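# Carry the tube rack through the door to the desk

## Task

Move the tube rack from the counter, through the door that swings shut by itself, onto the desk, using r1, r2 or both. At the end the rack must stand upright with each tube seated all the way down in a hole, and the door must be closed. The task fails if the rack or any tube touches the floor, or if a robot tips over or is left leaning. Finish by releasing the rack and moving the robots away from it.

## Robot and tools

Robots: r1 and r2 are identical Hello Robot Stretch 4 units. Each has an omni-wheel base, a mast with a vertical lift, a telescoping arm that reaches forward, a three-joint wrist (yaw, pitch, roll) and a two-finger gripper. Each is about 1.6 m tall, and its base rim lies within 0.23 m of its base origin. Cameras per robot: rN_head_camera, rN_head_left_camera, rN_head_right_camera, rN_wrist_camera (N = 1 or 2).

Frames: the base frame has its origin on the floor under the base centre, x forward, y left, z up. hand_pose is the pinch point between the open fingertips, expressed in this frame. The printed value may be slightly wrong. The odometry frame is the base frame as it was when the scene began. Each robot reports only in its own frames, so you can judge where one robot is relative to the other only from images, lidar_m and wrist_depth_mm.

execute_actions: arguments are "actions", a list holding one action or none, and optional "cameras", a list of camera names. Omitting it, or passing null or ["all"], returns every camera; [] returns none; an unknown name rejects the call. An empty actions list only reports state and images. An action is an object keyed "r1" and/or "r2". Under each key you may give:
- "base": exactly one of translate_m (metres, -2 to 2, forward positive), strafe_m (metres, -2 to 2, left positive) or rotate_rad (radians, -3.2 to 3.2, counter-clockwise positive). These are relative moves counted from the base position in the most recent state report.
- "joints": absolute targets by name. lift_m 0 to 1.2; arm_m 0 to 0.55 (extension); wrist_yaw_rad -1.134 to 4.276 (0 points forward, positive turns left, 3.14 is folded back, above 3.4 the arm may obstruct); wrist_pitch_rad -1.117 to 4.259 (0 level, 1.57 pointing down); wrist_roll_rad -1.117 to 4.259 (0 keeps the fingers at equal height, positive turns clockwise as seen from behind); gripper_m -0.038 to 0.141 (metres between fingertips, negative means squeezing together). Completion tolerances: 0.004 for lift, arm and gripper, 0.02 for yaw and roll, 0.05 for pitch. A joint target outside its range is clamped and the result notes it. Any other out-of-range value or unknown key rejects the call and nothing moves.
- "pace": "slow", "default", "fast" or "max". Base top speeds are 0.1/0.3/0.4/0.6 m/s and 1/2/3/4 rad/s. With the lift above 0.2 these are reduced, down to 0.3 m/s and 1 rad/s at lift 1.2.
- "contact_limits": {"arm_m": 0 to 0.75}, default 0.5. This sets how much force the arm may use before it halts.
- "end_of_arm": "enable_torque", sent alone. This re-enables wrist or gripper motors that have shut themselves off.
All motions in an action begin together. Any part you leave out may still be driving toward its previous target. No single action lasts more than 15 s. If a result reports a stop, the remaining calls in that reply are skipped.

wait: {"seconds": 0 to 10}. Sends no command and returns state and images.
zoom_image: {"camera": name, "region": [x0,y0,x1,y1]} in pixels of that camera's latest full image, with the top-left as origin and at most 504x504. Image sizes: head 420x560, head left/right 420x672 (fisheye), wrist 616x392.
read_manual: returns only licence text.
finished_scene: {"scene": number of the current scene}. This ends the scene permanently, so the goal must already be met and stable.

Result lines: base_status and joint_status report how each motion ended. "done" (for the base this means the wheels turned the full amount, even if they slipped); "off_target" (stopped short and may still be pushing); "contact_stop_at_<key>" (blocked; the part may go slack, so a loaded lift can sag and a base can roll); "limit_stop_at_<name>", including own_body (self-collision; you can move away from the body) and tilt (leaning over 6 degrees, with lift, arm and wheels slack until it rights); "torque_fault" (a wrist or gripper motor went limp and needs enable_torque). on_its_own describes things not commanded in this call, where "held at" gives the held target rather than the actual position. joint_positions, base_odometry (wheel-based, so slips count as travel, heading -3.142 to 3.142), turned_by_wheels vs turned_by_imu (a gap above about 0.1 rad suggests a collision or slip), base_tilt in degrees (forward/right positive, with a fixed bias up to about 1.5), motor_effort in percent (bracketed value is the peak; wheels positive means turning right). lidar_m gives 12 distances in 30-degree sectors: the 1st straight ahead, then counter-clockwise (4th left, 7th behind, 10th right); "-" means nothing seen or closer than 0.25 m. It misses glass and thin legs but does detect table tops and the other robot. wrist_depth_mm is a 7x7 grid of depths from 100 to 2000 mm, listed from the top left. pictures lists the order of the returned images.

Gripping: command a gap narrower than the object. Closing further squeezes harder and pulls the object toward the wrist. A firm grip shows up in gripper_m effort; the position reading does not confirm a grip. If the fingertips catch on a surface, raise the lift. To unfold at the start, send lift_m 0.4 with wrist_yaw_rad 0.

Cautions: never drive one robot into the other, because even millimetres of further travel after contact count as a hard press and end the run. The two bases can differ by about 3 cm over 1 m of travel, so carrying a load together can strain or topple them. Holding more than 1 kg with arm_m above 0.2 while driving or turning risks tipping, especially at fast paces. Steady pushes with a high gripper or a high contact limit also risk tipping. Avoid pressing the gripper into things or holding over about 2 kg in a level gripper (torque fault). Avoid drops, slams and hard hits. Occasional outside nudges may move loose objects.

Each tool is called after "Request:" in YAML: its name, and indented under it one key for each argument.

## Session

I'll start by looking at the current state of the scene.

Request:
execute_actions:
  actions: []

Scene clock: 0.00 s.
r1.base_odometry: x=+0.000 y=+0.000 heading=+0.000 (m, m, rad; r1's odometry frame)
r1.turned_by_wheels: +0.000 (rad since the last result)
r1.turned_by_imu: +0.000 (rad since the last result)
r1.base_tilt: forward=+0.5 right=-0.4 (deg)
r1.lidar_m: 1.17 1.26 2.09 1.22 1.00 0.79 0.78 0.81 0.65 0.65 0.70 1.10
r1.base_status: not commanded
r1.joint_positions: lift_m=+0.225 arm_m=+0.000 wrist_yaw_rad=+3.179 wrist_pitch_rad=+0.014 wrist_roll_rad=-0.012 gripper_m=+0.057
r1.joint_status: not commanded
r1.motor_effort: lift_m=+18 arm_m=-1 wrist_yaw_rad=+2 wrist_pitch_rad=-7 wrist_roll_rad=+0 gripper_m=-2 wheel_0=+0 wheel_1=+0 wheel_2=+0 (%)
r1.hand_pose: x=-0.1204 y=+0.0766 z=+0.3989 quat_wxyz=(-0.019, -0.007, -0.006, +1.000) (m; r1's base frame)
r1.wrist_depth_mm: - 141 946 904 878 842 809 / - 119 141 931 878 854 820 / - 113 141 931 891 866 831 / - 120 161 931 891 866 820 / 147 156 1008 931 904 866 831 / 201 1060 976 931 891 842 831 / 196 1008 960 114 - 820 778
r2.base_odometry: x=+0.000 y=+0.000 heading=+0.000 (m, m, rad; r2's odometry frame)
r2.turned_by_wheels: +0.000 (rad since the last result)
r2.turned_by_imu: +0.000 (rad since the last result)
r2.base_tilt: forward=-0.8 right=-0.4 (deg)
r2.lidar_m: 1.02 1.63 1.64 1.92 2.21 1.90 1.09 0.92 0.92 1.03 0.84 0.83
r2.base_status: not commanded
r2.joint_positions: lift_m=+0.141 arm_m=-0.002 wrist_yaw_rad=+3.165 wrist_pitch_rad=-0.003 wrist_roll_rad=+0.016 gripper_m=+0.057
r2.joint_status: not commanded
r2.motor_effort: lift_m=+20 arm_m=+0 wrist_yaw_rad=+0 wrist_pitch_rad=-6 wrist_roll_rad=+0 gripper_m=-3 wheel_0=+0 wheel_1=+0 wheel_2=+0 (%)
r2.hand_pose: x=-0.1219 y=+0.0808 z=+0.3197 quat_wxyz=(-0.011, +0.001, +0.008, +1.000) (m; r2's base frame)
r2.wrist_depth_mm: 135 136 1308 1708 - - - / - 135 1308 1661 - - 1983 / - 125 194 1661 - - 1921 / 108 134 240 1618 - - 1983 / 133 991 1281 1537 1983 - 1983 / 917 1078 216 1397 198 1281 1182 / 904 946 842 163 831 809 820
pictures: r1_head_camera, r1_head_left_camera, r1_head_right_camera, r1_wrist_camera, r2_head_camera, r2_head_left_camera, r2_head_right_camera, r2_wrist_camera
Images, in order (width x height): r1_head_camera 420x560, r1_head_left_camera 420x672, r1_head_right_camera 420x672, r1_wrist_camera 616x392, r2_head_camera 420x560, r2_head_left_camera 420x672, r2_head_right_camera 420x672, r2_wrist_camera 616x392.

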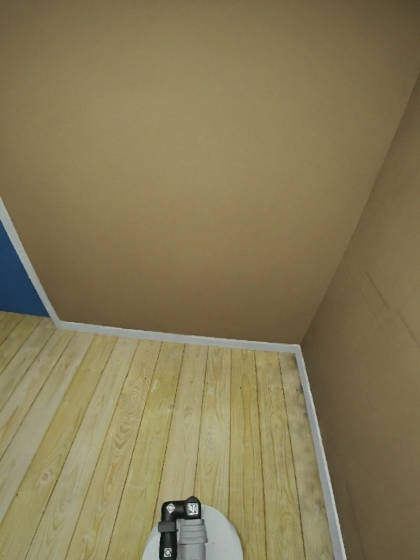

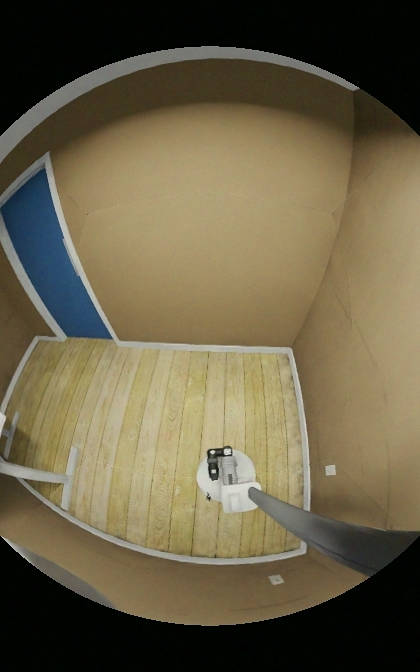

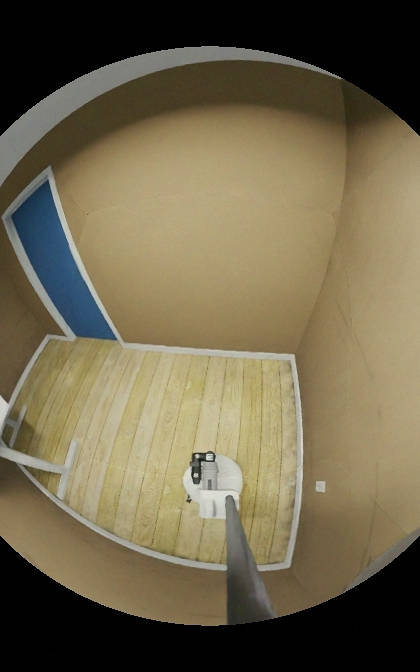

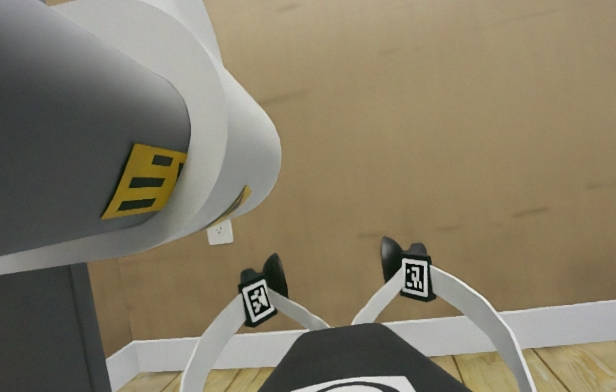

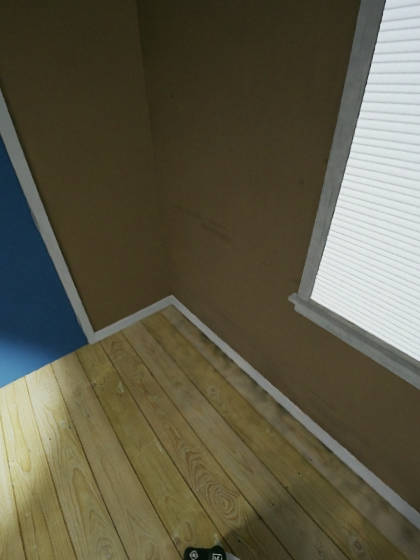

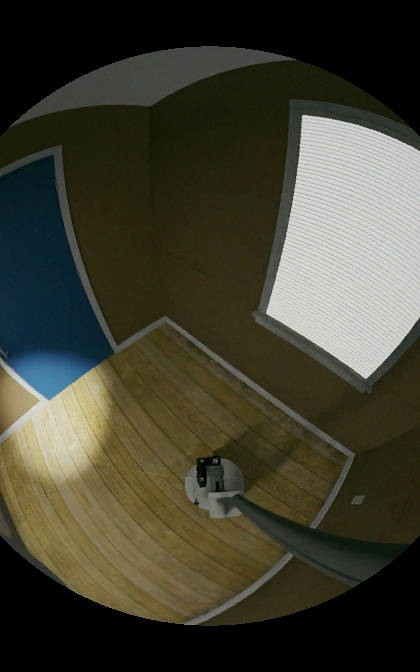

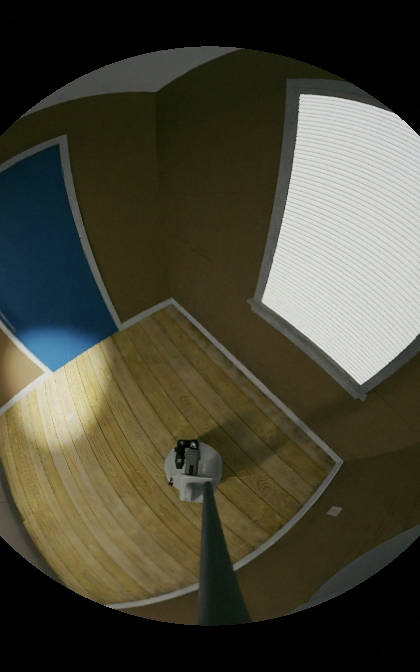

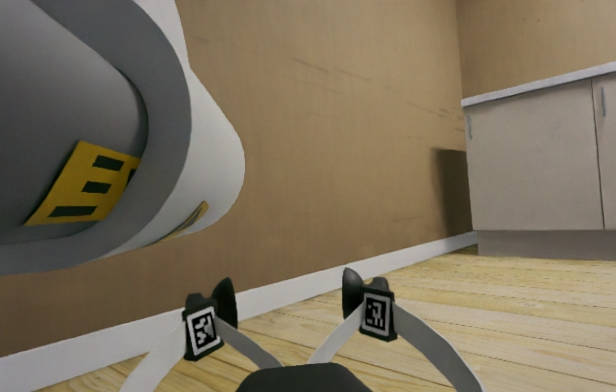

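Request:
execute_actions:
  actions:
    - {"r1": {"base": {"rotate_rad": 1.0}}, "r2": {"base": {"rotate_rad": 1.5}}}
  cameras: ["r1_head_camera", "r1_head_left_camera", "r2_head_camera", "r2_head_left_camera"]

Scene clock: 5.37 s.
r1.base_odometry: x=+0.000 y=+0.000 heading=+1.000 (m, m, rad; r1's odometry frame)
r1.turned_by_wheels: +1.000 (rad since the last result)
r1.turned_by_imu: +0.997 (rad since the last result)
r1.base_tilt: forward=+0.6 right=-0.4 (deg)
r1.lidar_m: 2.01 1.23 1.04 0.81 0.76 0.85 0.65 0.63 0.70 1.05 1.17 1.24
r1.base_status: done
r1.joint_positions: lift_m=+0.225 arm_m=+0.000 wrist_yaw_rad=+3.179 wrist_pitch_rad=+0.014 wrist_roll_rad=-0.012 gripper_m=+0.057
r1.joint_status: not commanded
r1.motor_effort: lift_m=+18(18) arm_m=-1(1) wrist_yaw_rad=+1(1) wrist_pitch_rad=-7(7) wrist_roll_rad=+0(0) gripper_m=-1(1) wheel_0=-2(7) wheel_1=-2(8) wheel_2=-2(5) (%)
r1.hand_pose: x=-0.1204 y=+0.0766 z=+0.3989 quat_wxyz=(-0.019, -0.007, -0.006, +1.000) (m; r1's base frame)
r1.wrist_depth_mm: - 142 831 878 991 904 723 / - 119 141 891 976 931 750 / - 114 142 878 991 946 768 / - 120 161 878 960 991 788 / 147 156 788 866 917 991 798 / 202 732 768 854 904 917 798 / 195 723 778 114 - 842 768
r2.base_odometry: x=+0.000 y=+0.000 heading=+1.500 (m, m, rad; r2's odometry frame)
r2.turned_by_wheels: +1.500 (rad since the last result)
r2.turned_by_imu: +1.493 (rad since the last result)
r2.base_tilt: forward=-0.8 right=-0.5 (deg)
r2.lidar_m: 1.78 2.22 2.13 1.15 0.92 0.93 1.05 0.85 0.83 0.96 1.64 1.63
r2.base_status: done
r2.joint_positions: lift_m=+0.141 arm_m=-0.002 wrist_yaw_rad=+3.165 wrist_pitch_rad=-0.003 wrist_roll_rad=+0.016 gripper_m=+0.057
r2.joint_status: not commanded
r2.motor_effort: lift_m=+20(20) arm_m=+0(1) wrist_yaw_rad=+0(0) wrist_pitch_rad=-7(7) wrist_roll_rad=+0(0) gripper_m=-5(3) wheel_0=-2(8) wheel_1=-1(7) wheel_2=-1(9) (%)
r2.hand_pose: x=-0.1219 y=+0.0808 z=+0.3197 quat_wxyz=(-0.011, +0.001, +0.008, +1.000) (m; r2's base frame)
r2.wrist_depth_mm: 135 136 1336 1281 1060 931 809 / - 135 1336 1229 1042 917 820 / - 125 195 1255 1060 931 820 / 107 135 238 1281 1078 931 831 / 133 976 1308 1281 1078 931 809 / 891 1042 216 1229 199 931 831 / 878 931 842 164 831 798 809
pictures: r1_head_camera, r1_head_left_camera, r2_head_camera, r2_head_left_camera
Images, in order (width x height): r1_head_camera 420x560, r1_head_left_camera 420x672, r2_head_camera 420x560, r2_head_left_camera 420x672.

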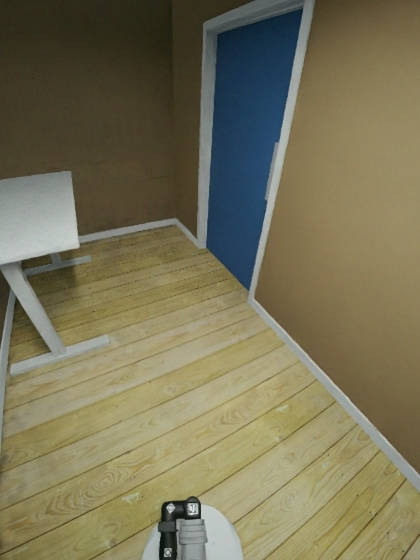

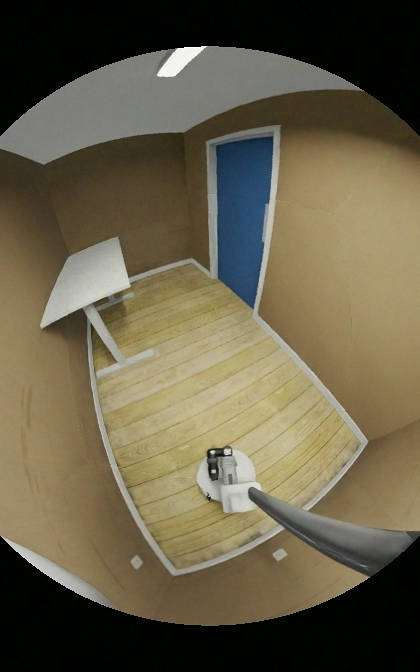

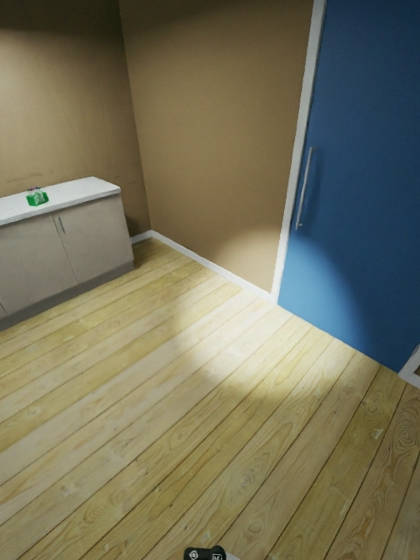

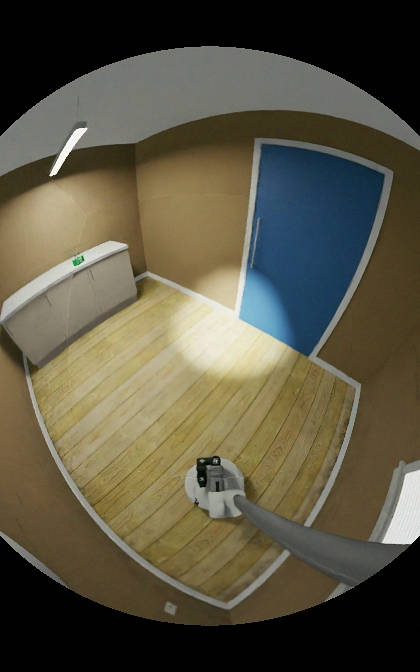

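Request:
execute_actions:
  actions:
    - {"r1": {"base": {"translate_m": 1.7}, "pace": "fast"}, "r2": {"base": {"rotate_rad": 0.6}}}
  cameras: ["r1_head_camera", "r1_head_left_camera", "r2_head_camera"]

Scene clock: 86.10 s.
r1.base_odometry: x=+0.919 y=+1.430 heading=+1.000 (m, m, rad; r1's odometry frame)
r1.turned_by_wheels: +0.000 (rad since the last result)
r1.turned_by_imu: -0.008 (rad since the last result)
r1.base_tilt: forward=+0.5 right=-0.4 (deg)
r1.lidar_m: 0.86 1.53 0.96 0.74 0.72 1.59 2.25 1.44 0.62 0.50 0.51 0.58
r1.base_status: done
r1.joint_positions: lift_m=+0.225 arm_m=+0.000 wrist_yaw_rad=+3.179 wrist_pitch_rad=+0.014 wrist_roll_rad=-0.012 gripper_m=+0.057
r1.joint_status: not commanded
r1.motor_effort: lift_m=+18(18) arm_m=-1(1) wrist_yaw_rad=+1(1) wrist_pitch_rad=-7(7) wrist_roll_rad=+0(0) gripper_m=-2(2) wheel_0=-1(6) wheel_1=-1(7) wheel_2=+2(12) (%)
r1.hand_pose: x=-0.1204 y=+0.0766 z=+0.3989 quat_wxyz=(-0.019, -0.007, -0.006, +1.000) (m; r1's base frame)
r1.wrist_depth_mm: - 142 - - - 1661 1430 / - 119 141 - - 1708 1397 / - 113 142 - - 1863 1430 / - 120 161 - - 1921 1499 / 147 156 - - 1983 1756 1464 / 202 1808 1397 1255 1060 991 1042 / 195 1098 946 114 - 831 778
r2.base_odometry: x=+0.000 y=+0.000 heading=+2.099 (m, m, rad; r2's odometry frame)
r2.turned_by_wheels: +0.600 (rad since the last result)
r2.turned_by_imu: +0.598 (rad since the last result)
r2.base_tilt: forward=-0.8 right=-0.4 (deg)
r2.lidar_m: 2.22 1.87 1.08 0.93 0.93 1.02 0.82 0.84 0.98 1.64 1.62 1.91
r2.base_status: done
r2.joint_positions: lift_m=+0.141 arm_m=-0.002 wrist_yaw_rad=+3.165 wrist_pitch_rad=-0.003 wrist_roll_rad=+0.016 gripper_m=+0.057
r2.joint_status: not commanded
r2.motor_effort: lift_m=+20(20) arm_m=+0(1) wrist_yaw_rad=+0(0) wrist_pitch_rad=-7(7) wrist_roll_rad=+0(1) gripper_m=-2(3) wheel_0=-2(6) wheel_1=-2(7) wheel_2=-1(6) (%)
r2.hand_pose: x=-0.1219 y=+0.0808 z=+0.3197 quat_wxyz=(-0.011, +0.001, +0.008, +1.000) (m; r2's base frame)
r2.wrist_depth_mm: 135 136 1008 1118 1182 1205 946 / - 135 1008 1098 1182 1255 946 / - 125 194 1078 1182 1255 960 / 107 135 239 1078 1182 1205 976 / 133 917 1008 1078 1160 1229 991 / 878 931 216 1060 198 1182 976 / 866 904 842 164 842 798 831
pictures: r1_head_camera, r1_head_left_camera, r2_head_camera
Images, in order (width x height): r1_head_camera 420x560, r1_head_left_camera 420x672, r2_head_camera 420x560.

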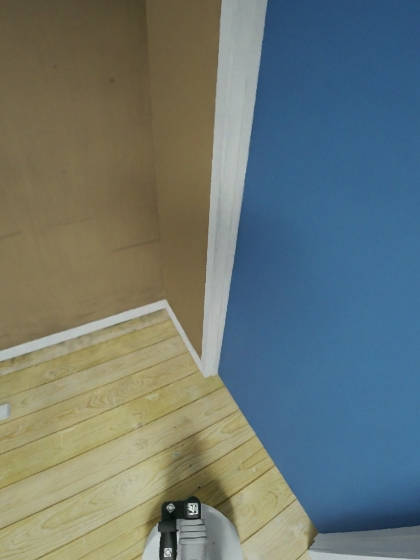

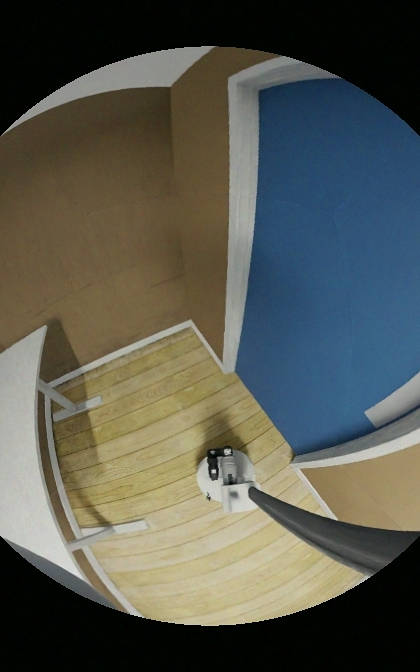

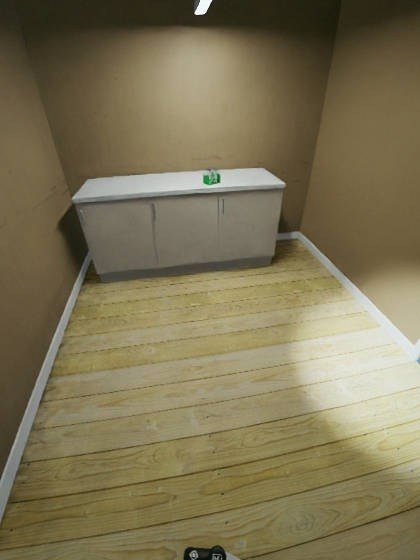

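Request:
execute_actions:
  actions:
    - {"r1": {"base": {"rotate_rad": -1.15}}, "r2": {"base": {"translate_m": 1.5}, "joints": {"lift_m": 0.95, "wrist_yaw_rad": 0.0, "gripper_m": 0.12}, "pace": "fast"}}
  cameras: ["r1_head_camera", "r1_head_left_camera", "r2_head_camera", "r2_wrist_camera"]

Scene clock: 95.63 s.
r1.base_odometry: x=+0.919 y=+1.430 heading=-0.150 (m, m, rad; r1's odometry frame)
r1.turned_by_wheels: -1.150 (rad since the last result)
r1.turned_by_imu: -1.152 (rad since the last result)
r1.base_tilt: forward=+0.6 right=-0.4 (deg)
r1.lidar_m: 0.51 0.55 0.76 1.53 1.07 0.76 0.72 0.79 2.13 2.04 0.66 0.50
r1.base_status: done
r1.joint_positions: lift_m=+0.225 arm_m=+0.000 wrist_yaw_rad=+3.179 wrist_pitch_rad=+0.014 wrist_roll_rad=-0.012 gripper_m=+0.057
r1.joint_status: not commanded
r1.motor_effort: lift_m=+18(17) arm_m=-1(1) wrist_yaw_rad=+1(1) wrist_pitch_rad=-7(7) wrist_roll_rad=-1(0) gripper_m=-1(3) wheel_0=+2(5) wheel_1=+1(8) wheel_2=+1(6) (%)
r1.hand_pose: x=-0.1204 y=+0.0766 z=+0.3989 quat_wxyz=(-0.019, -0.007, -0.006, +1.000) (m; r1's base frame)
r1.wrist_depth_mm: - 141 904 1098 1138 1229 1537 / - 119 141 1661 1618 1576 1618 / - 114 141 1661 1661 1661 1618 / - 120 161 1661 1661 1576 1618 / 147 155 1661 1708 1618 1618 1537 / 202 1708 1366 1229 1060 1025 1042 / 195 1138 931 114 - 842 798
r2.base_odometry: x=-0.757 y=+1.295 heading=+2.100 (m, m, rad; r2's odometry frame)
r2.turned_by_wheels: +0.000 (rad since the last result)
r2.turned_by_imu: -0.003 (rad since the last result)
r2.base_tilt: forward=-0.8 right=-0.4 (deg)
r2.lidar_m: 0.75 0.75 0.89 1.31 1.30 1.54 2.32 2.32 1.48 1.26 1.26 0.89
r2.base_status: done
r2.joint_positions: lift_m=+0.950 arm_m=-0.002 wrist_yaw_rad=+0.000 wrist_pitch_rad=-0.003 wrist_roll_rad=+0.016 gripper_m=+0.120
r2.joint_status: all done
r2.motor_effort: lift_m=+22(24) arm_m=-1(1) wrist_yaw_rad=+1(8) wrist_pitch_rad=-6(7) wrist_roll_rad=+0(1) gripper_m=-2(6) wheel_0=+1(8) wheel_1=+1(8) wheel_2=+1(14) (%)
r2.hand_pose: x=+0.4570 y=-0.0874 z=+1.1288 quat_wxyz=(+1.000, +0.008, -0.001, +0.000) (m; r2's base frame)
r2.wrist_depth_mm: 1078 1118 1229 1336 1430 1499 1182 / 1060 1138 1205 1308 1397 1499 1182 / 1042 1138 1205 1281 1397 1499 1182 / 1042 1118 1205 1281 1430 1464 1205 / 1042 1118 1182 1308 1366 1499 1229 / 1042 223 1060 991 216 1499 1255 / 741 580 603 147 668 715 1255
pictures: r1_head_camera, r1_head_left_camera, r2_head_camera, r2_wrist_camera
Images, in order (width x height): r1_head_camera 420x560, r1_head_left_camera 420x672, r2_head_camera 420x560, r2_wrist_camera 616x392.

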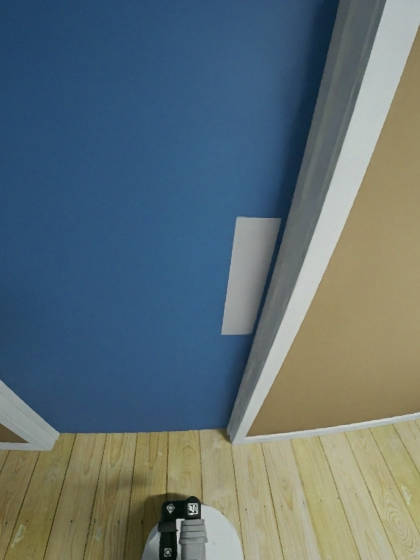

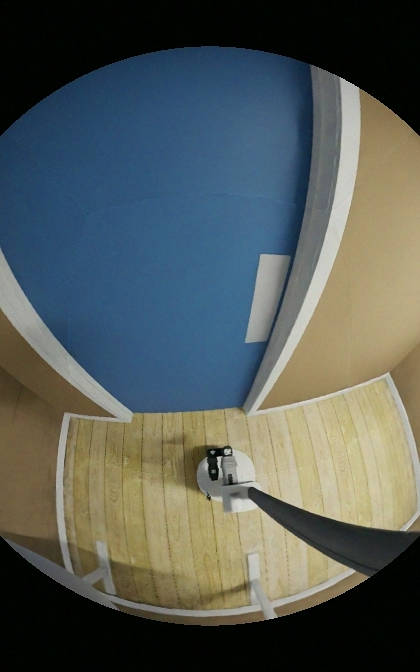

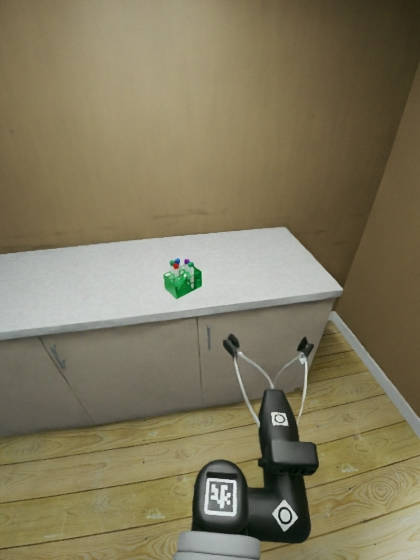

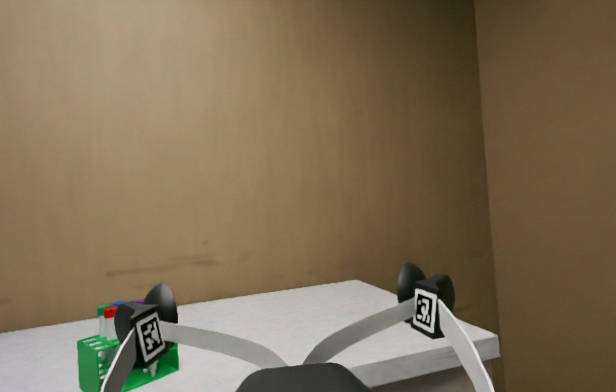

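Request:
zoom_image:
  camera: "r2_head_camera"
  region: [120, 230, 250, 330]

Region (120, 230, 250, 330) of r2_head_camera's 420x560 image, scaled by 3.877, with more detail than that image has; it fills the top 388 rows of this view, and the rest is white.

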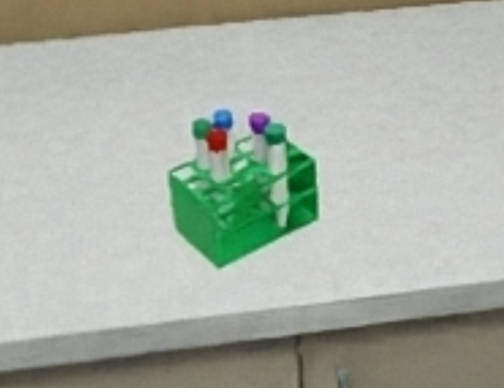

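Request:
execute_actions:
  actions:
    - {"r1": {"base": {"strafe_m": 0.13}}, "r2": {"base": {"rotate_rad": 0.27}, "joints": {"wrist_pitch_rad": 0.45, "lift_m": 1.0}}}
  cameras: ["r1_head_camera", "r2_head_camera", "r2_wrist_camera"]

Scene clock: 170.03 s.
r1.base_odometry: x=+0.938 y=+1.559 heading=-0.150 (m, m, rad; r1's odometry frame)
r1.turned_by_wheels: +0.000 (rad since the last result)
r1.turned_by_imu: -0.003 (rad since the last result)
r1.base_tilt: forward=+0.6 right=-0.4 (deg)
r1.lidar_m: 0.52 0.56 0.76 1.39 1.07 0.76 0.71 0.78 2.15 1.98 0.69 0.54
r1.base_status: done
r1.joint_positions: lift_m=+0.225 arm_m=+0.000 wrist_yaw_rad=+3.179 wrist_pitch_rad=+0.014 wrist_roll_rad=-0.012 gripper_m=+0.057
r1.joint_status: not commanded
r1.motor_effort: lift_m=+18(18) arm_m=-1(1) wrist_yaw_rad=+1(1) wrist_pitch_rad=-7(7) wrist_roll_rad=+1(0) gripper_m=-3(3) wheel_0=+0(7) wheel_1=-2(9) wheel_2=+0(1) (%)
r1.hand_pose: x=-0.1204 y=+0.0766 z=+0.3989 quat_wxyz=(-0.019, -0.007, -0.006, +1.000) (m; r1's base frame)
r1.wrist_depth_mm: - 141 904 1078 1138 1229 1205 / - 119 141 1661 1618 1661 1618 / - 114 141 1708 1661 1576 1576 / - 120 161 1661 1618 1618 1661 / 147 156 1661 1756 1708 1618 1499 / 202 1661 1229 1229 1060 1008 1025 / 196 1138 946 114 - 831 778
r2.base_odometry: x=-0.757 y=+1.295 heading=+2.369 (m, m, rad; r2's odometry frame)
r2.turned_by_wheels: +0.270 (rad since the last result)
r2.turned_by_imu: +0.269 (rad since the last result)
r2.base_tilt: forward=-0.8 right=-0.3 (deg)
r2.lidar_m: 0.76 0.79 1.13 1.30 1.38 1.90 2.32 1.78 1.32 1.25 1.32 0.80
r2.base_status: done
r2.joint_positions: lift_m=+1.000 arm_m=-0.002 wrist_yaw_rad=+0.000 wrist_pitch_rad=+0.452 wrist_roll_rad=+0.016 gripper_m=+0.120
r2.joint_status: all done
r2.motor_effort: lift_m=+23(20) arm_m=-1(1) wrist_yaw_rad=+0(1) wrist_pitch_rad=-4(6) wrist_roll_rad=+0(0) gripper_m=-3(2) wheel_0=-3(6) wheel_1=-2(5) wheel_2=+0(6) (%)
r2.hand_pose: x=+0.4281 y=-0.0874 z=+1.0521 quat_wxyz=(+0.975, +0.008, +0.224, -0.002) (m; r2's base frame)
r2.wrist_depth_mm: 1042 1042 1060 1078 1078 1118 1138 / 1078 1098 1138 1138 1160 1182 1205 / 1060 1060 917 976 976 931 1281 / 723 715 676 691 668 654 647 / 603 640 654 668 683 699 707 / 676 223 699 707 216 741 768 / 723 715 759 147 788 798 842
pictures: r1_head_camera, r2_head_camera, r2_wrist_camera
Images, in order (width x height): r1_head_camera 420x560, r2_head_camera 420x560, r2_wrist_camera 616x392.

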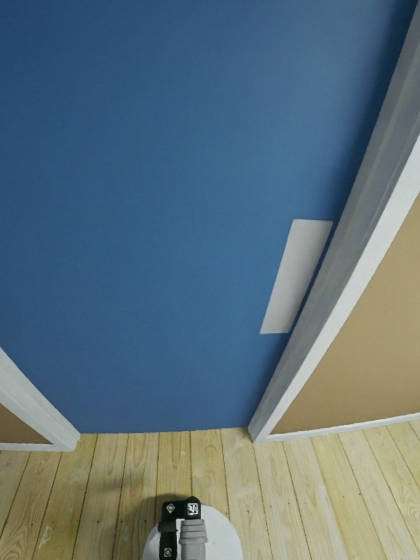

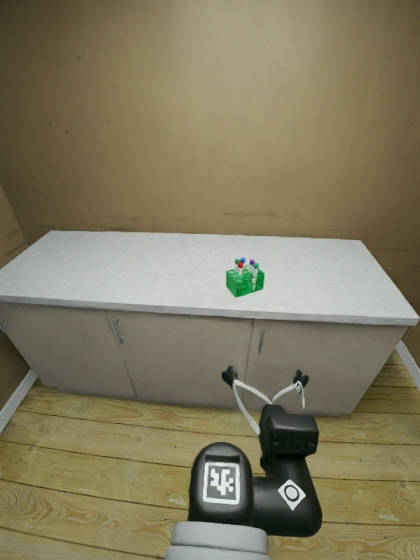

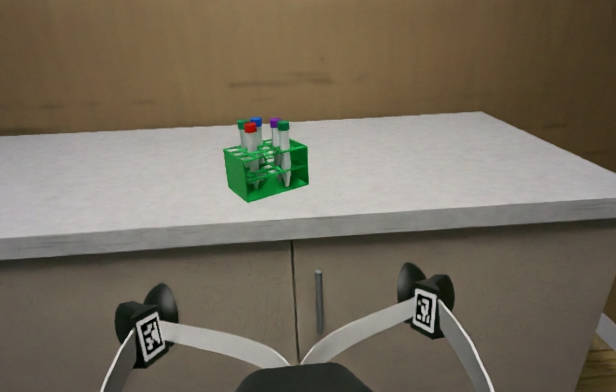

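Request:
zoom_image:
  camera: "r2_wrist_camera"
  region: [200, 100, 340, 220]

Region (200, 100, 340, 220) of r2_wrist_camera's 616x392 image, scaled by 3.600; it fills the top 432 rows of this view, and the rest is white.

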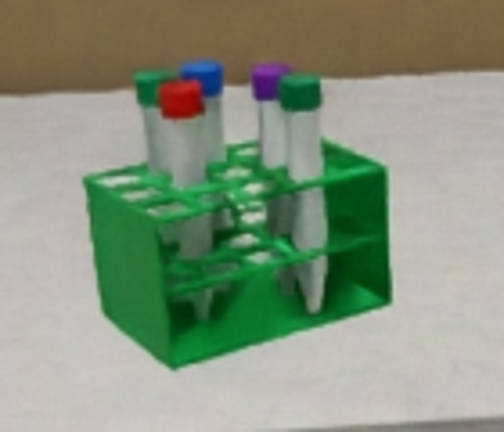

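Request:
execute_actions:
  actions:
    - {"r1": {"base": {"translate_m": 0.24}}, "r2": {"base": {"rotate_rad": 0.52}, "joints": {"wrist_pitch_rad": 0.2, "lift_m": 0.9, "gripper_m": 0.141}}}
  cameras: ["r1_head_left_camera"]

Request:
execute_actions:
  actions:
    - {"r1": {"base": {"translate_m": 0.25}, "pace": "slow"}, "r2": {"base": {"strafe_m": -0.40}}}
  cameras: ["r1_head_left_camera", "r2_head_camera", "r2_wrist_camera"]

Scene clock: 251.20 s.
r1.base_odometry: x=+1.176 y=+1.523 heading=-0.150 (m, m, rad; r1's odometry frame)
r1.turned_by_wheels: +0.000 (rad since the last result)
r1.turned_by_imu: -0.003 (rad since the last result)
r1.base_tilt: forward=+0.5 right=-0.4 (deg)
r1.lidar_m: 0.27 0.29 0.42 0.90 1.40 0.99 0.95 1.02 2.40 1.06 0.41 0.31
r1.base_status: done
r1.joint_positions: lift_m=+0.225 arm_m=+0.000 wrist_yaw_rad=+3.179 wrist_pitch_rad=+0.014 wrist_roll_rad=-0.012 gripper_m=+0.057
r1.joint_status: not commanded
r1.motor_effort: lift_m=+18(18) arm_m=-1(1) wrist_yaw_rad=+1(1) wrist_pitch_rad=-7(7) wrist_roll_rad=+1(0) gripper_m=-1(2) wheel_0=+0(4) wheel_1=+1(5) wheel_2=+1(9) (%)
r1.hand_pose: x=-0.1204 y=+0.0766 z=+0.3989 quat_wxyz=(-0.019, -0.007, -0.006, +1.000) (m; r1's base frame)
r1.wrist_depth_mm: - 141 1098 1229 1229 1336 1708 / - 118 141 1708 1921 1921 1756 / - 114 142 1921 1863 1863 1863 / - 120 161 1983 1921 1921 1863 / 147 156 1921 1921 1921 1756 1430 / 202 1808 1366 1229 1060 991 1042 / 195 1098 946 114 - 831 778
r2.base_odometry: x=-0.757 y=+1.295 heading=+2.889 (m, m, rad; r2's odometry frame)
r2.turned_by_wheels: +0.520 (rad since the last result)
r2.turned_by_imu: +0.518 (rad since the last result)
r2.base_tilt: forward=-0.9 right=-0.4 (deg)
r2.lidar_m: 0.78 1.10 1.30 1.37 1.88 2.28 1.82 1.31 1.25 1.32 0.79 0.76
r2.base_status: done
r2.joint_positions: lift_m=+0.900 arm_m=-0.002 wrist_yaw_rad=+0.000 wrist_pitch_rad=+0.203 wrist_roll_rad=+0.016 gripper_m=+0.141
r2.joint_status: all done
r2.motor_effort: lift_m=+16(23) arm_m=+0(1) wrist_yaw_rad=+0(1) wrist_pitch_rad=-8(9) wrist_roll_rad=+2(1) gripper_m=+0(2) wheel_0=-2(7) wheel_1=-1(9) wheel_2=+0(5) (%)
r2.hand_pose: x=+0.4511 y=-0.0874 z=+1.0204 quat_wxyz=(+0.995, +0.008, +0.101, -0.001) (m; r2's base frame)
r2.wrist_depth_mm: 1229 1499 1336 1229 1078 1008 931 / 1229 1499 1397 1255 1138 1025 960 / 1205 1499 1499 1281 1138 1060 960 / 1205 1397 1205 1118 1042 960 574 / 1008 854 750 668 609 585 539 / 1160 211 759 683 564 512 492 / 1205 878 798 150 634 554 517
pictures: r1_head_left_camera
Images, in order (width x height): r1_head_left_camera 420x672.

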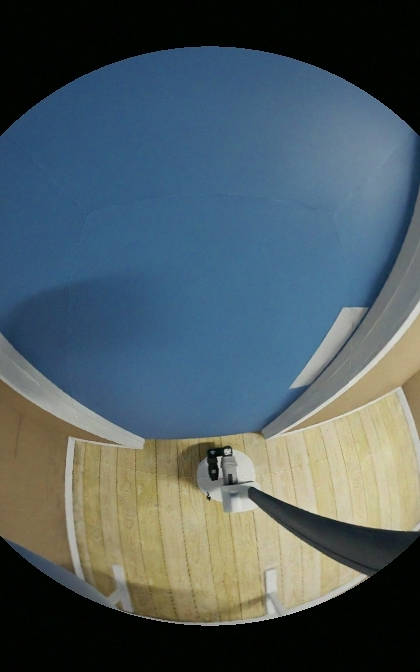

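Scene clock: 255.00 s.
r1.base_odometry: x=+1.423 y=+1.486 heading=-0.150 (m, m, rad; r1's odometry frame)
r1.turned_by_wheels: +0.000 (rad since the last result)
r1.turned_by_imu: -0.002 (rad since the last result)
r1.base_tilt: forward=+0.6 right=-0.5 (deg)
r1.lidar_m: - 0.25 0.25 0.43 1.46 1.25 1.24 1.29 2.45 0.31 0.34 0.25
r1.base_status: done
r1.joint_positions: lift_m=+0.225 arm_m=+0.000 wrist_yaw_rad=+3.179 wrist_pitch_rad=+0.014 wrist_roll_rad=-0.012 gripper_m=+0.057
r1.joint_status: not commanded
r1.motor_effort: lift_m=+18(17) arm_m=-1(1) wrist_yaw_rad=+1(1) wrist_pitch_rad=-7(7) wrist_roll_rad=+1(1) gripper_m=-3(3) wheel_0=+4(10) wheel_1=+2(6) wheel_2=-4(12) (%)
r1.hand_pose: x=-0.1204 y=+0.0766 z=+0.3989 quat_wxyz=(-0.019, -0.007, -0.006, +1.000) (m; r1's base frame)
r1.wrist_depth_mm: - 142 - - - 1499 1708 / - 118 141 1618 1983 - 1863 / - 114 142 - - - 1983 / - 120 161 - - - 1983 / 147 156 - - 1983 1756 1499 / 202 1756 1336 1255 1060 1025 1025 / 195 1160 960 114 - 842 788
r2.base_odometry: x=-0.657 y=+1.683 heading=+2.889 (m, m, rad; r2's odometry frame)
r2.turned_by_wheels: +0.000 (rad since the last result)
r2.turned_by_imu: +0.000 (rad since the last result)
r2.base_tilt: forward=-1.0 right=-0.4 (deg)
r2.lidar_m: 0.59 0.81 1.65 1.72 2.38 2.49 1.05 0.95 0.91 0.96 0.58 0.55
r2.base_status: done
r2.joint_positions: lift_m=+0.900 arm_m=-0.002 wrist_yaw_rad=+0.000 wrist_pitch_rad=+0.203 wrist_roll_rad=+0.016 gripper_m=+0.141
r2.joint_status: not commanded
r2.motor_effort: lift_m=+18(18) arm_m=+0(0) wrist_yaw_rad=+0(0) wrist_pitch_rad=-8(8) wrist_roll_rad=+1(1) gripper_m=-2(0) wheel_0=-1(8) wheel_1=+1(7) wheel_2=+0(0) (%)
r2.hand_pose: x=+0.4511 y=-0.0874 z=+1.0203 quat_wxyz=(+0.995, +0.008, +0.101, -0.001) (m; r2's base frame)
r2.wrist_depth_mm: 1499 1255 1098 1025 904 831 768 / 1430 1281 1160 1042 931 854 788 / 1499 1336 1205 1060 960 891 809 / 1464 1281 1160 931 946 878 809 / 715 691 647 539 609 585 564 / 668 209 480 442 382 379 413 / 691 564 508 151 373 340 324
pictures: r1_head_left_camera, r2_head_camera, r2_wrist_camera
Images, in order (width x height): r1_head_left_camera 420x672, r2_head_camera 420x560, r2_wrist_camera 616x392.

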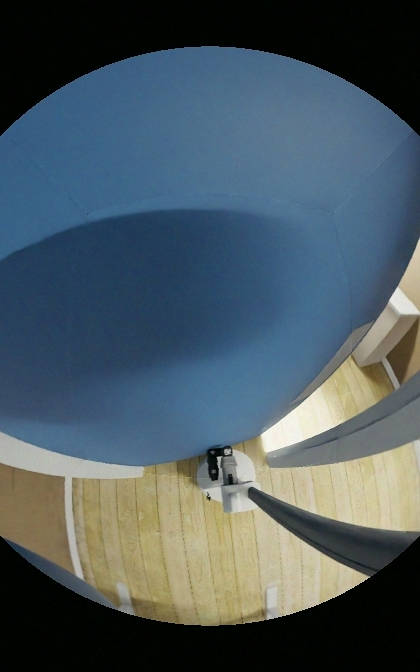

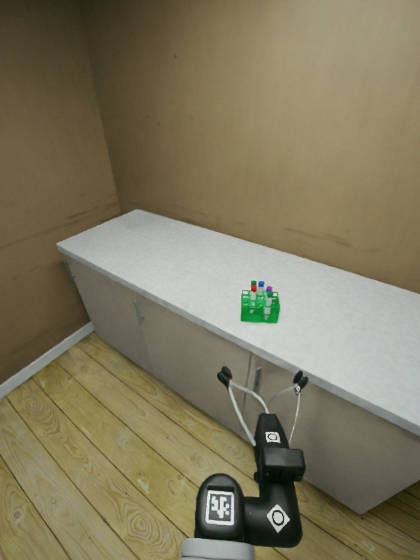

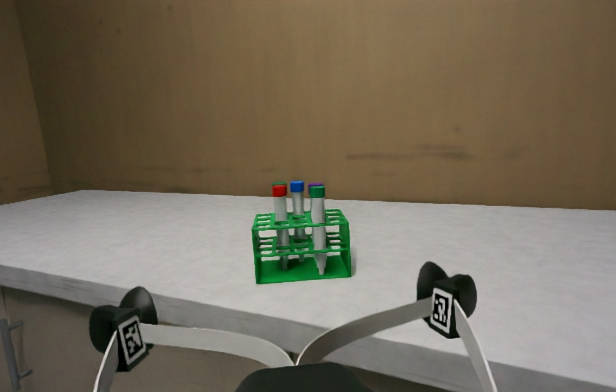

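Request:
zoom_image:
  camera: "r2_wrist_camera"
  region: [230, 165, 380, 295]

Region (230, 165, 380, 295) of r2_wrist_camera's 616x392 image, scaled by 3.360; it fills the top 437 rows of this view, and the rest is white.

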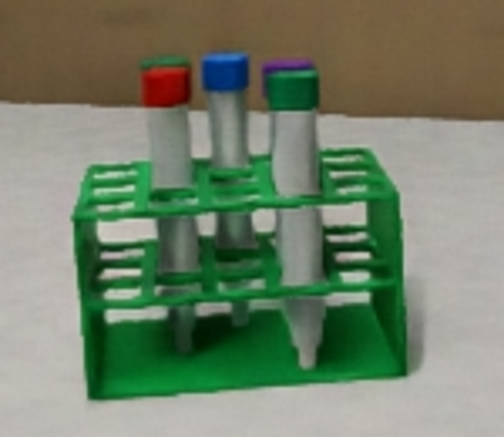

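Request:
execute_actions:
  actions:
    - {"r1": {"base": {"translate_m": 0.3}, "pace": "slow"}, "r2": {"base": {"strafe_m": -0.025}, "joints": {"lift_m": 0.83, "arm_m": 0.15}}}
  cameras: ["r1_head_left_camera", "r2_wrist_camera"]

Scene clock: 290.60 s.
r1.base_odometry: x=+1.719 y=+1.441 heading=-0.150 (m, m, rad; r1's odometry frame)
r1.turned_by_wheels: +0.000 (rad since the last result)
r1.turned_by_imu: -0.004 (rad since the last result)
r1.base_tilt: forward=+0.5 right=-0.5 (deg)
r1.lidar_m: 0.25 - 0.25 0.25 0.54 1.56 1.84 2.39 0.38 0.65 1.09 0.36
r1.base_status: done
r1.joint_positions: lift_m=+0.225 arm_m=+0.000 wrist_yaw_rad=+3.182 wrist_pitch_rad=+0.014 wrist_roll_rad=-0.012 gripper_m=+0.057
r1.joint_status: not commanded
r1.motor_effort: lift_m=+17(18) arm_m=-1(1) wrist_yaw_rad=-6(13) wrist_pitch_rad=-7(6) wrist_roll_rad=+1(1) gripper_m=+0(2) wheel_0=+1(5) wheel_1=+4(5) wheel_2=-4(11) (%)
r1.hand_pose: x=-0.1206 y=+0.0758 z=+0.3989 quat_wxyz=(-0.020, -0.007, -0.006, +1.000) (m; r1's base frame)
r1.wrist_depth_mm: - 141 - - - - 1808 / - 119 142 1921 1983 - 1921 / - 113 141 - - - 1983 / - 119 159 - - - - / 147 153 - - - 1808 1576 / 200 1808 1366 1255 1098 1025 1042 / 195 1118 960 114 - 831 778
r2.base_odometry: x=-0.650 y=+1.707 heading=+2.889 (m, m, rad; r2's odometry frame)
r2.turned_by_wheels: +0.000 (rad since the last result)
r2.turned_by_imu: +0.001 (rad since the last result)
r2.base_tilt: forward=-0.9 right=-0.3 (deg)
r2.lidar_m: 0.60 0.83 1.67 1.75 2.40 2.53 0.98 0.92 0.89 0.94 0.58 0.54
r2.base_status: done
r2.joint_positions: lift_m=+0.830 arm_m=+0.149 wrist_yaw_rad=+0.000 wrist_pitch_rad=+0.203 wrist_roll_rad=+0.016 gripper_m=+0.141
r2.joint_status: all done
r2.motor_effort: lift_m=+16(23) arm_m=+6(6) wrist_yaw_rad=+1(0) wrist_pitch_rad=-6(8) wrist_roll_rad=+0(0) gripper_m=-2(1) wheel_0=+0(8) wheel_1=+0(7) wheel_2=+0(0) (%)
r2.hand_pose: x=+0.6025 y=-0.0874 z=+0.9504 quat_wxyz=(+0.995, +0.008, +0.101, -0.001) (m; r2's base frame)
r2.wrist_depth_mm: 1229 1078 946 854 778 715 654 / 1255 1098 976 878 809 723 676 / 1308 1160 1008 891 820 750 683 / 904 842 597 389 668 634 615 / 473 449 384 368 399 387 375 / 362 211 298 290 252 249 271 / 424 297 272 150 222 214 213
pictures: r1_head_left_camera, r2_wrist_camera
Images, in order (width x height): r1_head_left_camera 420x672, r2_wrist_camera 616x392.

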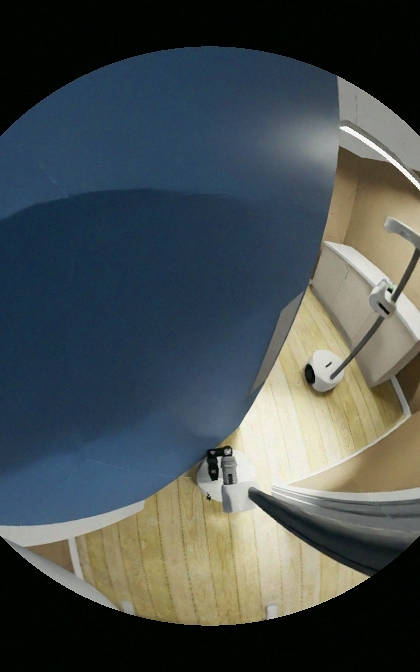

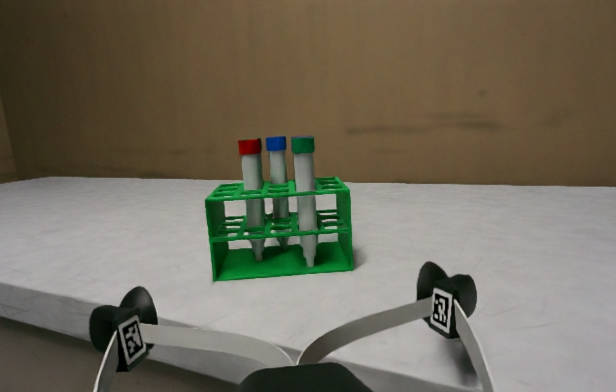

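Request:
execute_actions:
  actions:
    - {"r1": {"base": {"translate_m": 0.2}, "pace": "slow"}, "r2": {"base": {"strafe_m": 0.004}, "joints": {"arm_m": 0.235}}}
  cameras: ["r1_head_left_camera", "r2_wrist_camera", "r2_head_camera"]

Scene clock: 308.97 s.
r1.base_odometry: x=+1.917 y=+1.411 heading=-0.150 (m, m, rad; r1's odometry frame)
r1.turned_by_wheels: +0.000 (rad since the last result)
r1.turned_by_imu: -0.003 (rad since the last result)
r1.base_tilt: forward=+0.6 right=-0.4 (deg)
r1.lidar_m: 0.25 0.25 - 0.25 0.37 1.82 2.10 0.49 0.51 1.37 1.00 2.34
r1.base_status: done
r1.joint_positions: lift_m=+0.225 arm_m=+0.000 wrist_yaw_rad=+3.179 wrist_pitch_rad=+0.014 wrist_roll_rad=-0.012 gripper_m=+0.057
r1.joint_status: not commanded
r1.motor_effort: lift_m=+18(18) arm_m=-1(1) wrist_yaw_rad=+0(11) wrist_pitch_rad=-7(7) wrist_roll_rad=+0(0) gripper_m=-3(4) wheel_0=+1(5) wheel_1=+2(10) wheel_2=-3(9) (%)
r1.hand_pose: x=-0.1205 y=+0.0765 z=+0.3989 quat_wxyz=(-0.019, -0.007, -0.006, +1.000) (m; r1's base frame)
r1.wrist_depth_mm: - 141 - - - - 1921 / - 118 141 - - - 1983 / - 113 142 - - - 1983 / - 120 162 - - - - / 147 155 - - - 1808 1464 / 202 1808 1366 1229 1078 1008 1060 / 196 1118 960 114 - 831 778
r2.base_odometry: x=-0.651 y=+1.703 heading=+2.889 (m, m, rad; r2's odometry frame)
r2.turned_by_wheels: +0.000 (rad since the last result)
r2.turned_by_imu: +0.001 (rad since the last result)
r2.base_tilt: forward=-0.7 right=-0.3 (deg)
r2.lidar_m: 0.60 0.81 1.68 1.74 2.41 1.09 1.02 0.94 0.90 0.94 0.58 0.54
r2.base_status: done
r2.joint_positions: lift_m=+0.830 arm_m=+0.234 wrist_yaw_rad=+0.000 wrist_pitch_rad=+0.203 wrist_roll_rad=+0.016 gripper_m=+0.141
r2.joint_status: all done
r2.motor_effort: lift_m=+17(17) arm_m=+6(8) wrist_yaw_rad=+0(2) wrist_pitch_rad=-7(6) wrist_roll_rad=+0(0) gripper_m=-2(2) wheel_0=+1(7) wheel_1=-2(5) wheel_2=+0(2) (%)
r2.hand_pose: x=+0.6875 y=-0.0874 z=+0.9504 quat_wxyz=(+0.995, +0.008, +0.101, -0.001) (m; r2's base frame)
r2.wrist_depth_mm: 1138 976 866 778 707 647 597 / 1160 1008 904 820 741 661 615 / 1205 1060 917 798 750 683 627 / 904 842 603 282 668 640 597 / 469 449 291 319 364 384 373 / 317 211 286 279 250 247 270 / 252 213 213 150 219 214 212
pictures: r1_head_left_camera, r2_head_camera, r2_wrist_camera
Images, in order (width x height): r1_head_left_camera 420x672, r2_head_camera 420x560, r2_wrist_camera 616x392.

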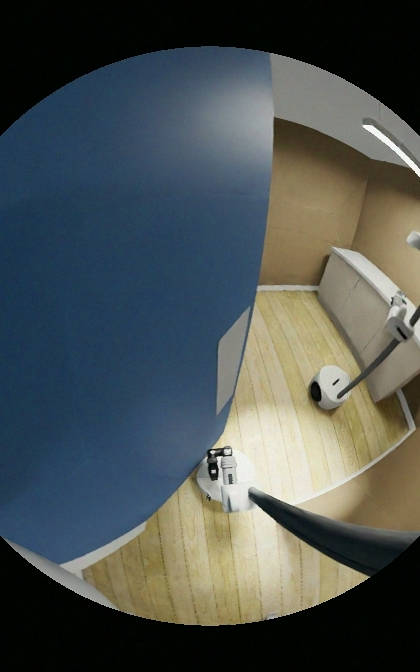

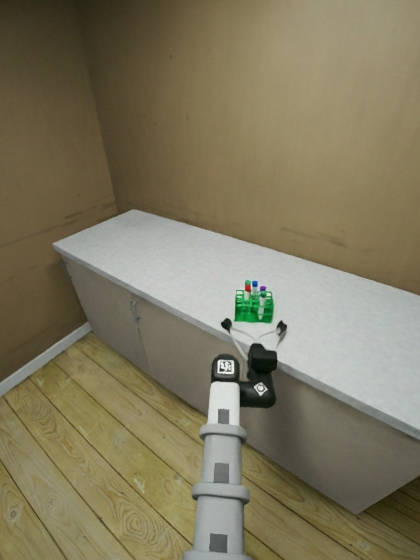

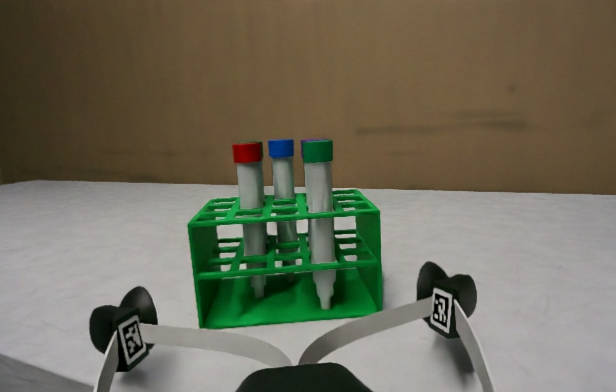

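Request:
execute_actions:
  actions:
    - {"r1": {"base": {"strafe_m": 0.25}, "pace": "slow"}, "r2": {"joints": {"arm_m": 0.28, "lift_m": 0.838, "wrist_roll_rad": 0.055}, "pace": "slow", "contact_limits": {"arm_m": 0.15}}}
  cameras: ["r1_head_left_camera", "r2_wrist_camera"]

Scene clock: 332.60 s.
r1.base_odometry: x=+1.954 y=+1.658 heading=-0.150 (m, m, rad; r1's odometry frame)
r1.turned_by_wheels: +0.000 (rad since the last result)
r1.turned_by_imu: -0.004 (rad since the last result)
r1.base_tilt: forward=+0.5 right=-0.5 (deg)
r1.lidar_m: 0.33 0.25 - 0.25 0.25 0.49 2.50 1.81 0.71 1.39 1.24 2.31
r1.base_status: done
r1.joint_positions: lift_m=+0.225 arm_m=+0.000 wrist_yaw_rad=+3.179 wrist_pitch_rad=+0.014 wrist_roll_rad=-0.012 gripper_m=+0.057
r1.joint_status: not commanded
r1.motor_effort: lift_m=+18(17) arm_m=-1(1) wrist_yaw_rad=+0(0) wrist_pitch_rad=-7(7) wrist_roll_rad=-1(0) gripper_m=-3(2) wheel_0=-4(8) wheel_1=+3(7) wheel_2=-2(3) (%)
r1.hand_pose: x=-0.1205 y=+0.0765 z=+0.3989 quat_wxyz=(-0.019, -0.007, -0.006, +1.000) (m; r1's base frame)
r1.wrist_depth_mm: - 141 - - - - 330 / - 118 141 - - - 362 / - 114 142 - - - 399 / - 120 161 - - - 442 / 147 155 - - - 1808 512 / 201 1756 1397 1229 1060 1008 569 / 195 1098 960 114 - 820 661
r2.base_odometry: x=-0.651 y=+1.703 heading=+2.889 (m, m, rad; r2's odometry frame)
r2.turned_by_wheels: +0.000 (rad since the last result)
r2.turned_by_imu: +0.001 (rad since the last result)
r2.base_tilt: forward=-0.8 right=-0.3 (deg)
r2.lidar_m: 0.61 0.83 1.66 1.76 2.38 1.33 1.24 0.95 0.89 0.93 0.58 0.54
r2.base_status: not commanded
r2.joint_positions: lift_m=+0.838 arm_m=+0.279 wrist_yaw_rad=+0.000 wrist_pitch_rad=+0.203 wrist_roll_rad=+0.055 gripper_m=+0.141
r2.joint_status: all done
r2.motor_effort: lift_m=+23(23) arm_m=+6(3) wrist_yaw_rad=+0(0) wrist_pitch_rad=-6(6) wrist_roll_rad=+1(2) gripper_m=-2(2) wheel_0=+1(1) wheel_1=-2(2) wheel_2=+0(0) (%)
r2.contact_limits: arm_m 0.15
r2.hand_pose: x=+0.7324 y=-0.0874 z=+0.9579 quat_wxyz=(+0.995, +0.027, +0.101, -0.003) (m; r2's base frame)
r2.wrist_depth_mm: 1042 904 809 732 654 615 569 / 1060 946 854 759 691 627 580 / 1160 976 866 768 707 640 597 / 1078 960 661 267 676 609 564 / 539 496 248 237 278 384 366 / 355 211 243 233 224 253 272 / 265 229 225 150 227 218 215
pictures: r1_head_left_camera, r2_wrist_camera
Images, in order (width x height): r1_head_left_camera 420x672, r2_wrist_camera 616x392.

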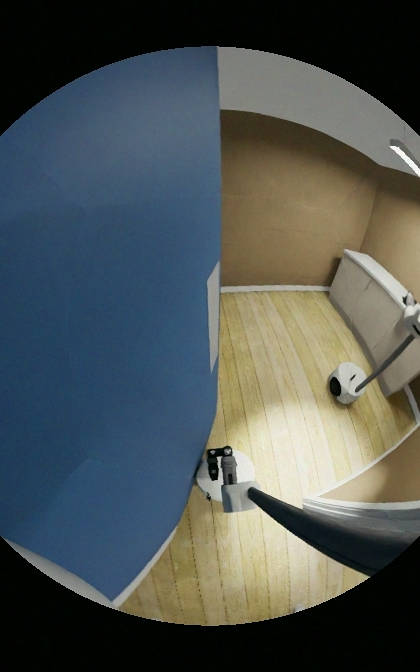

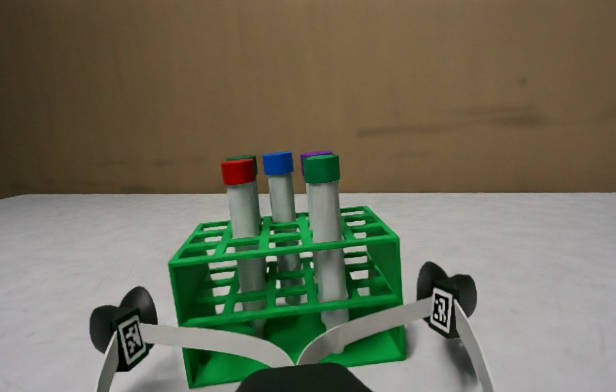

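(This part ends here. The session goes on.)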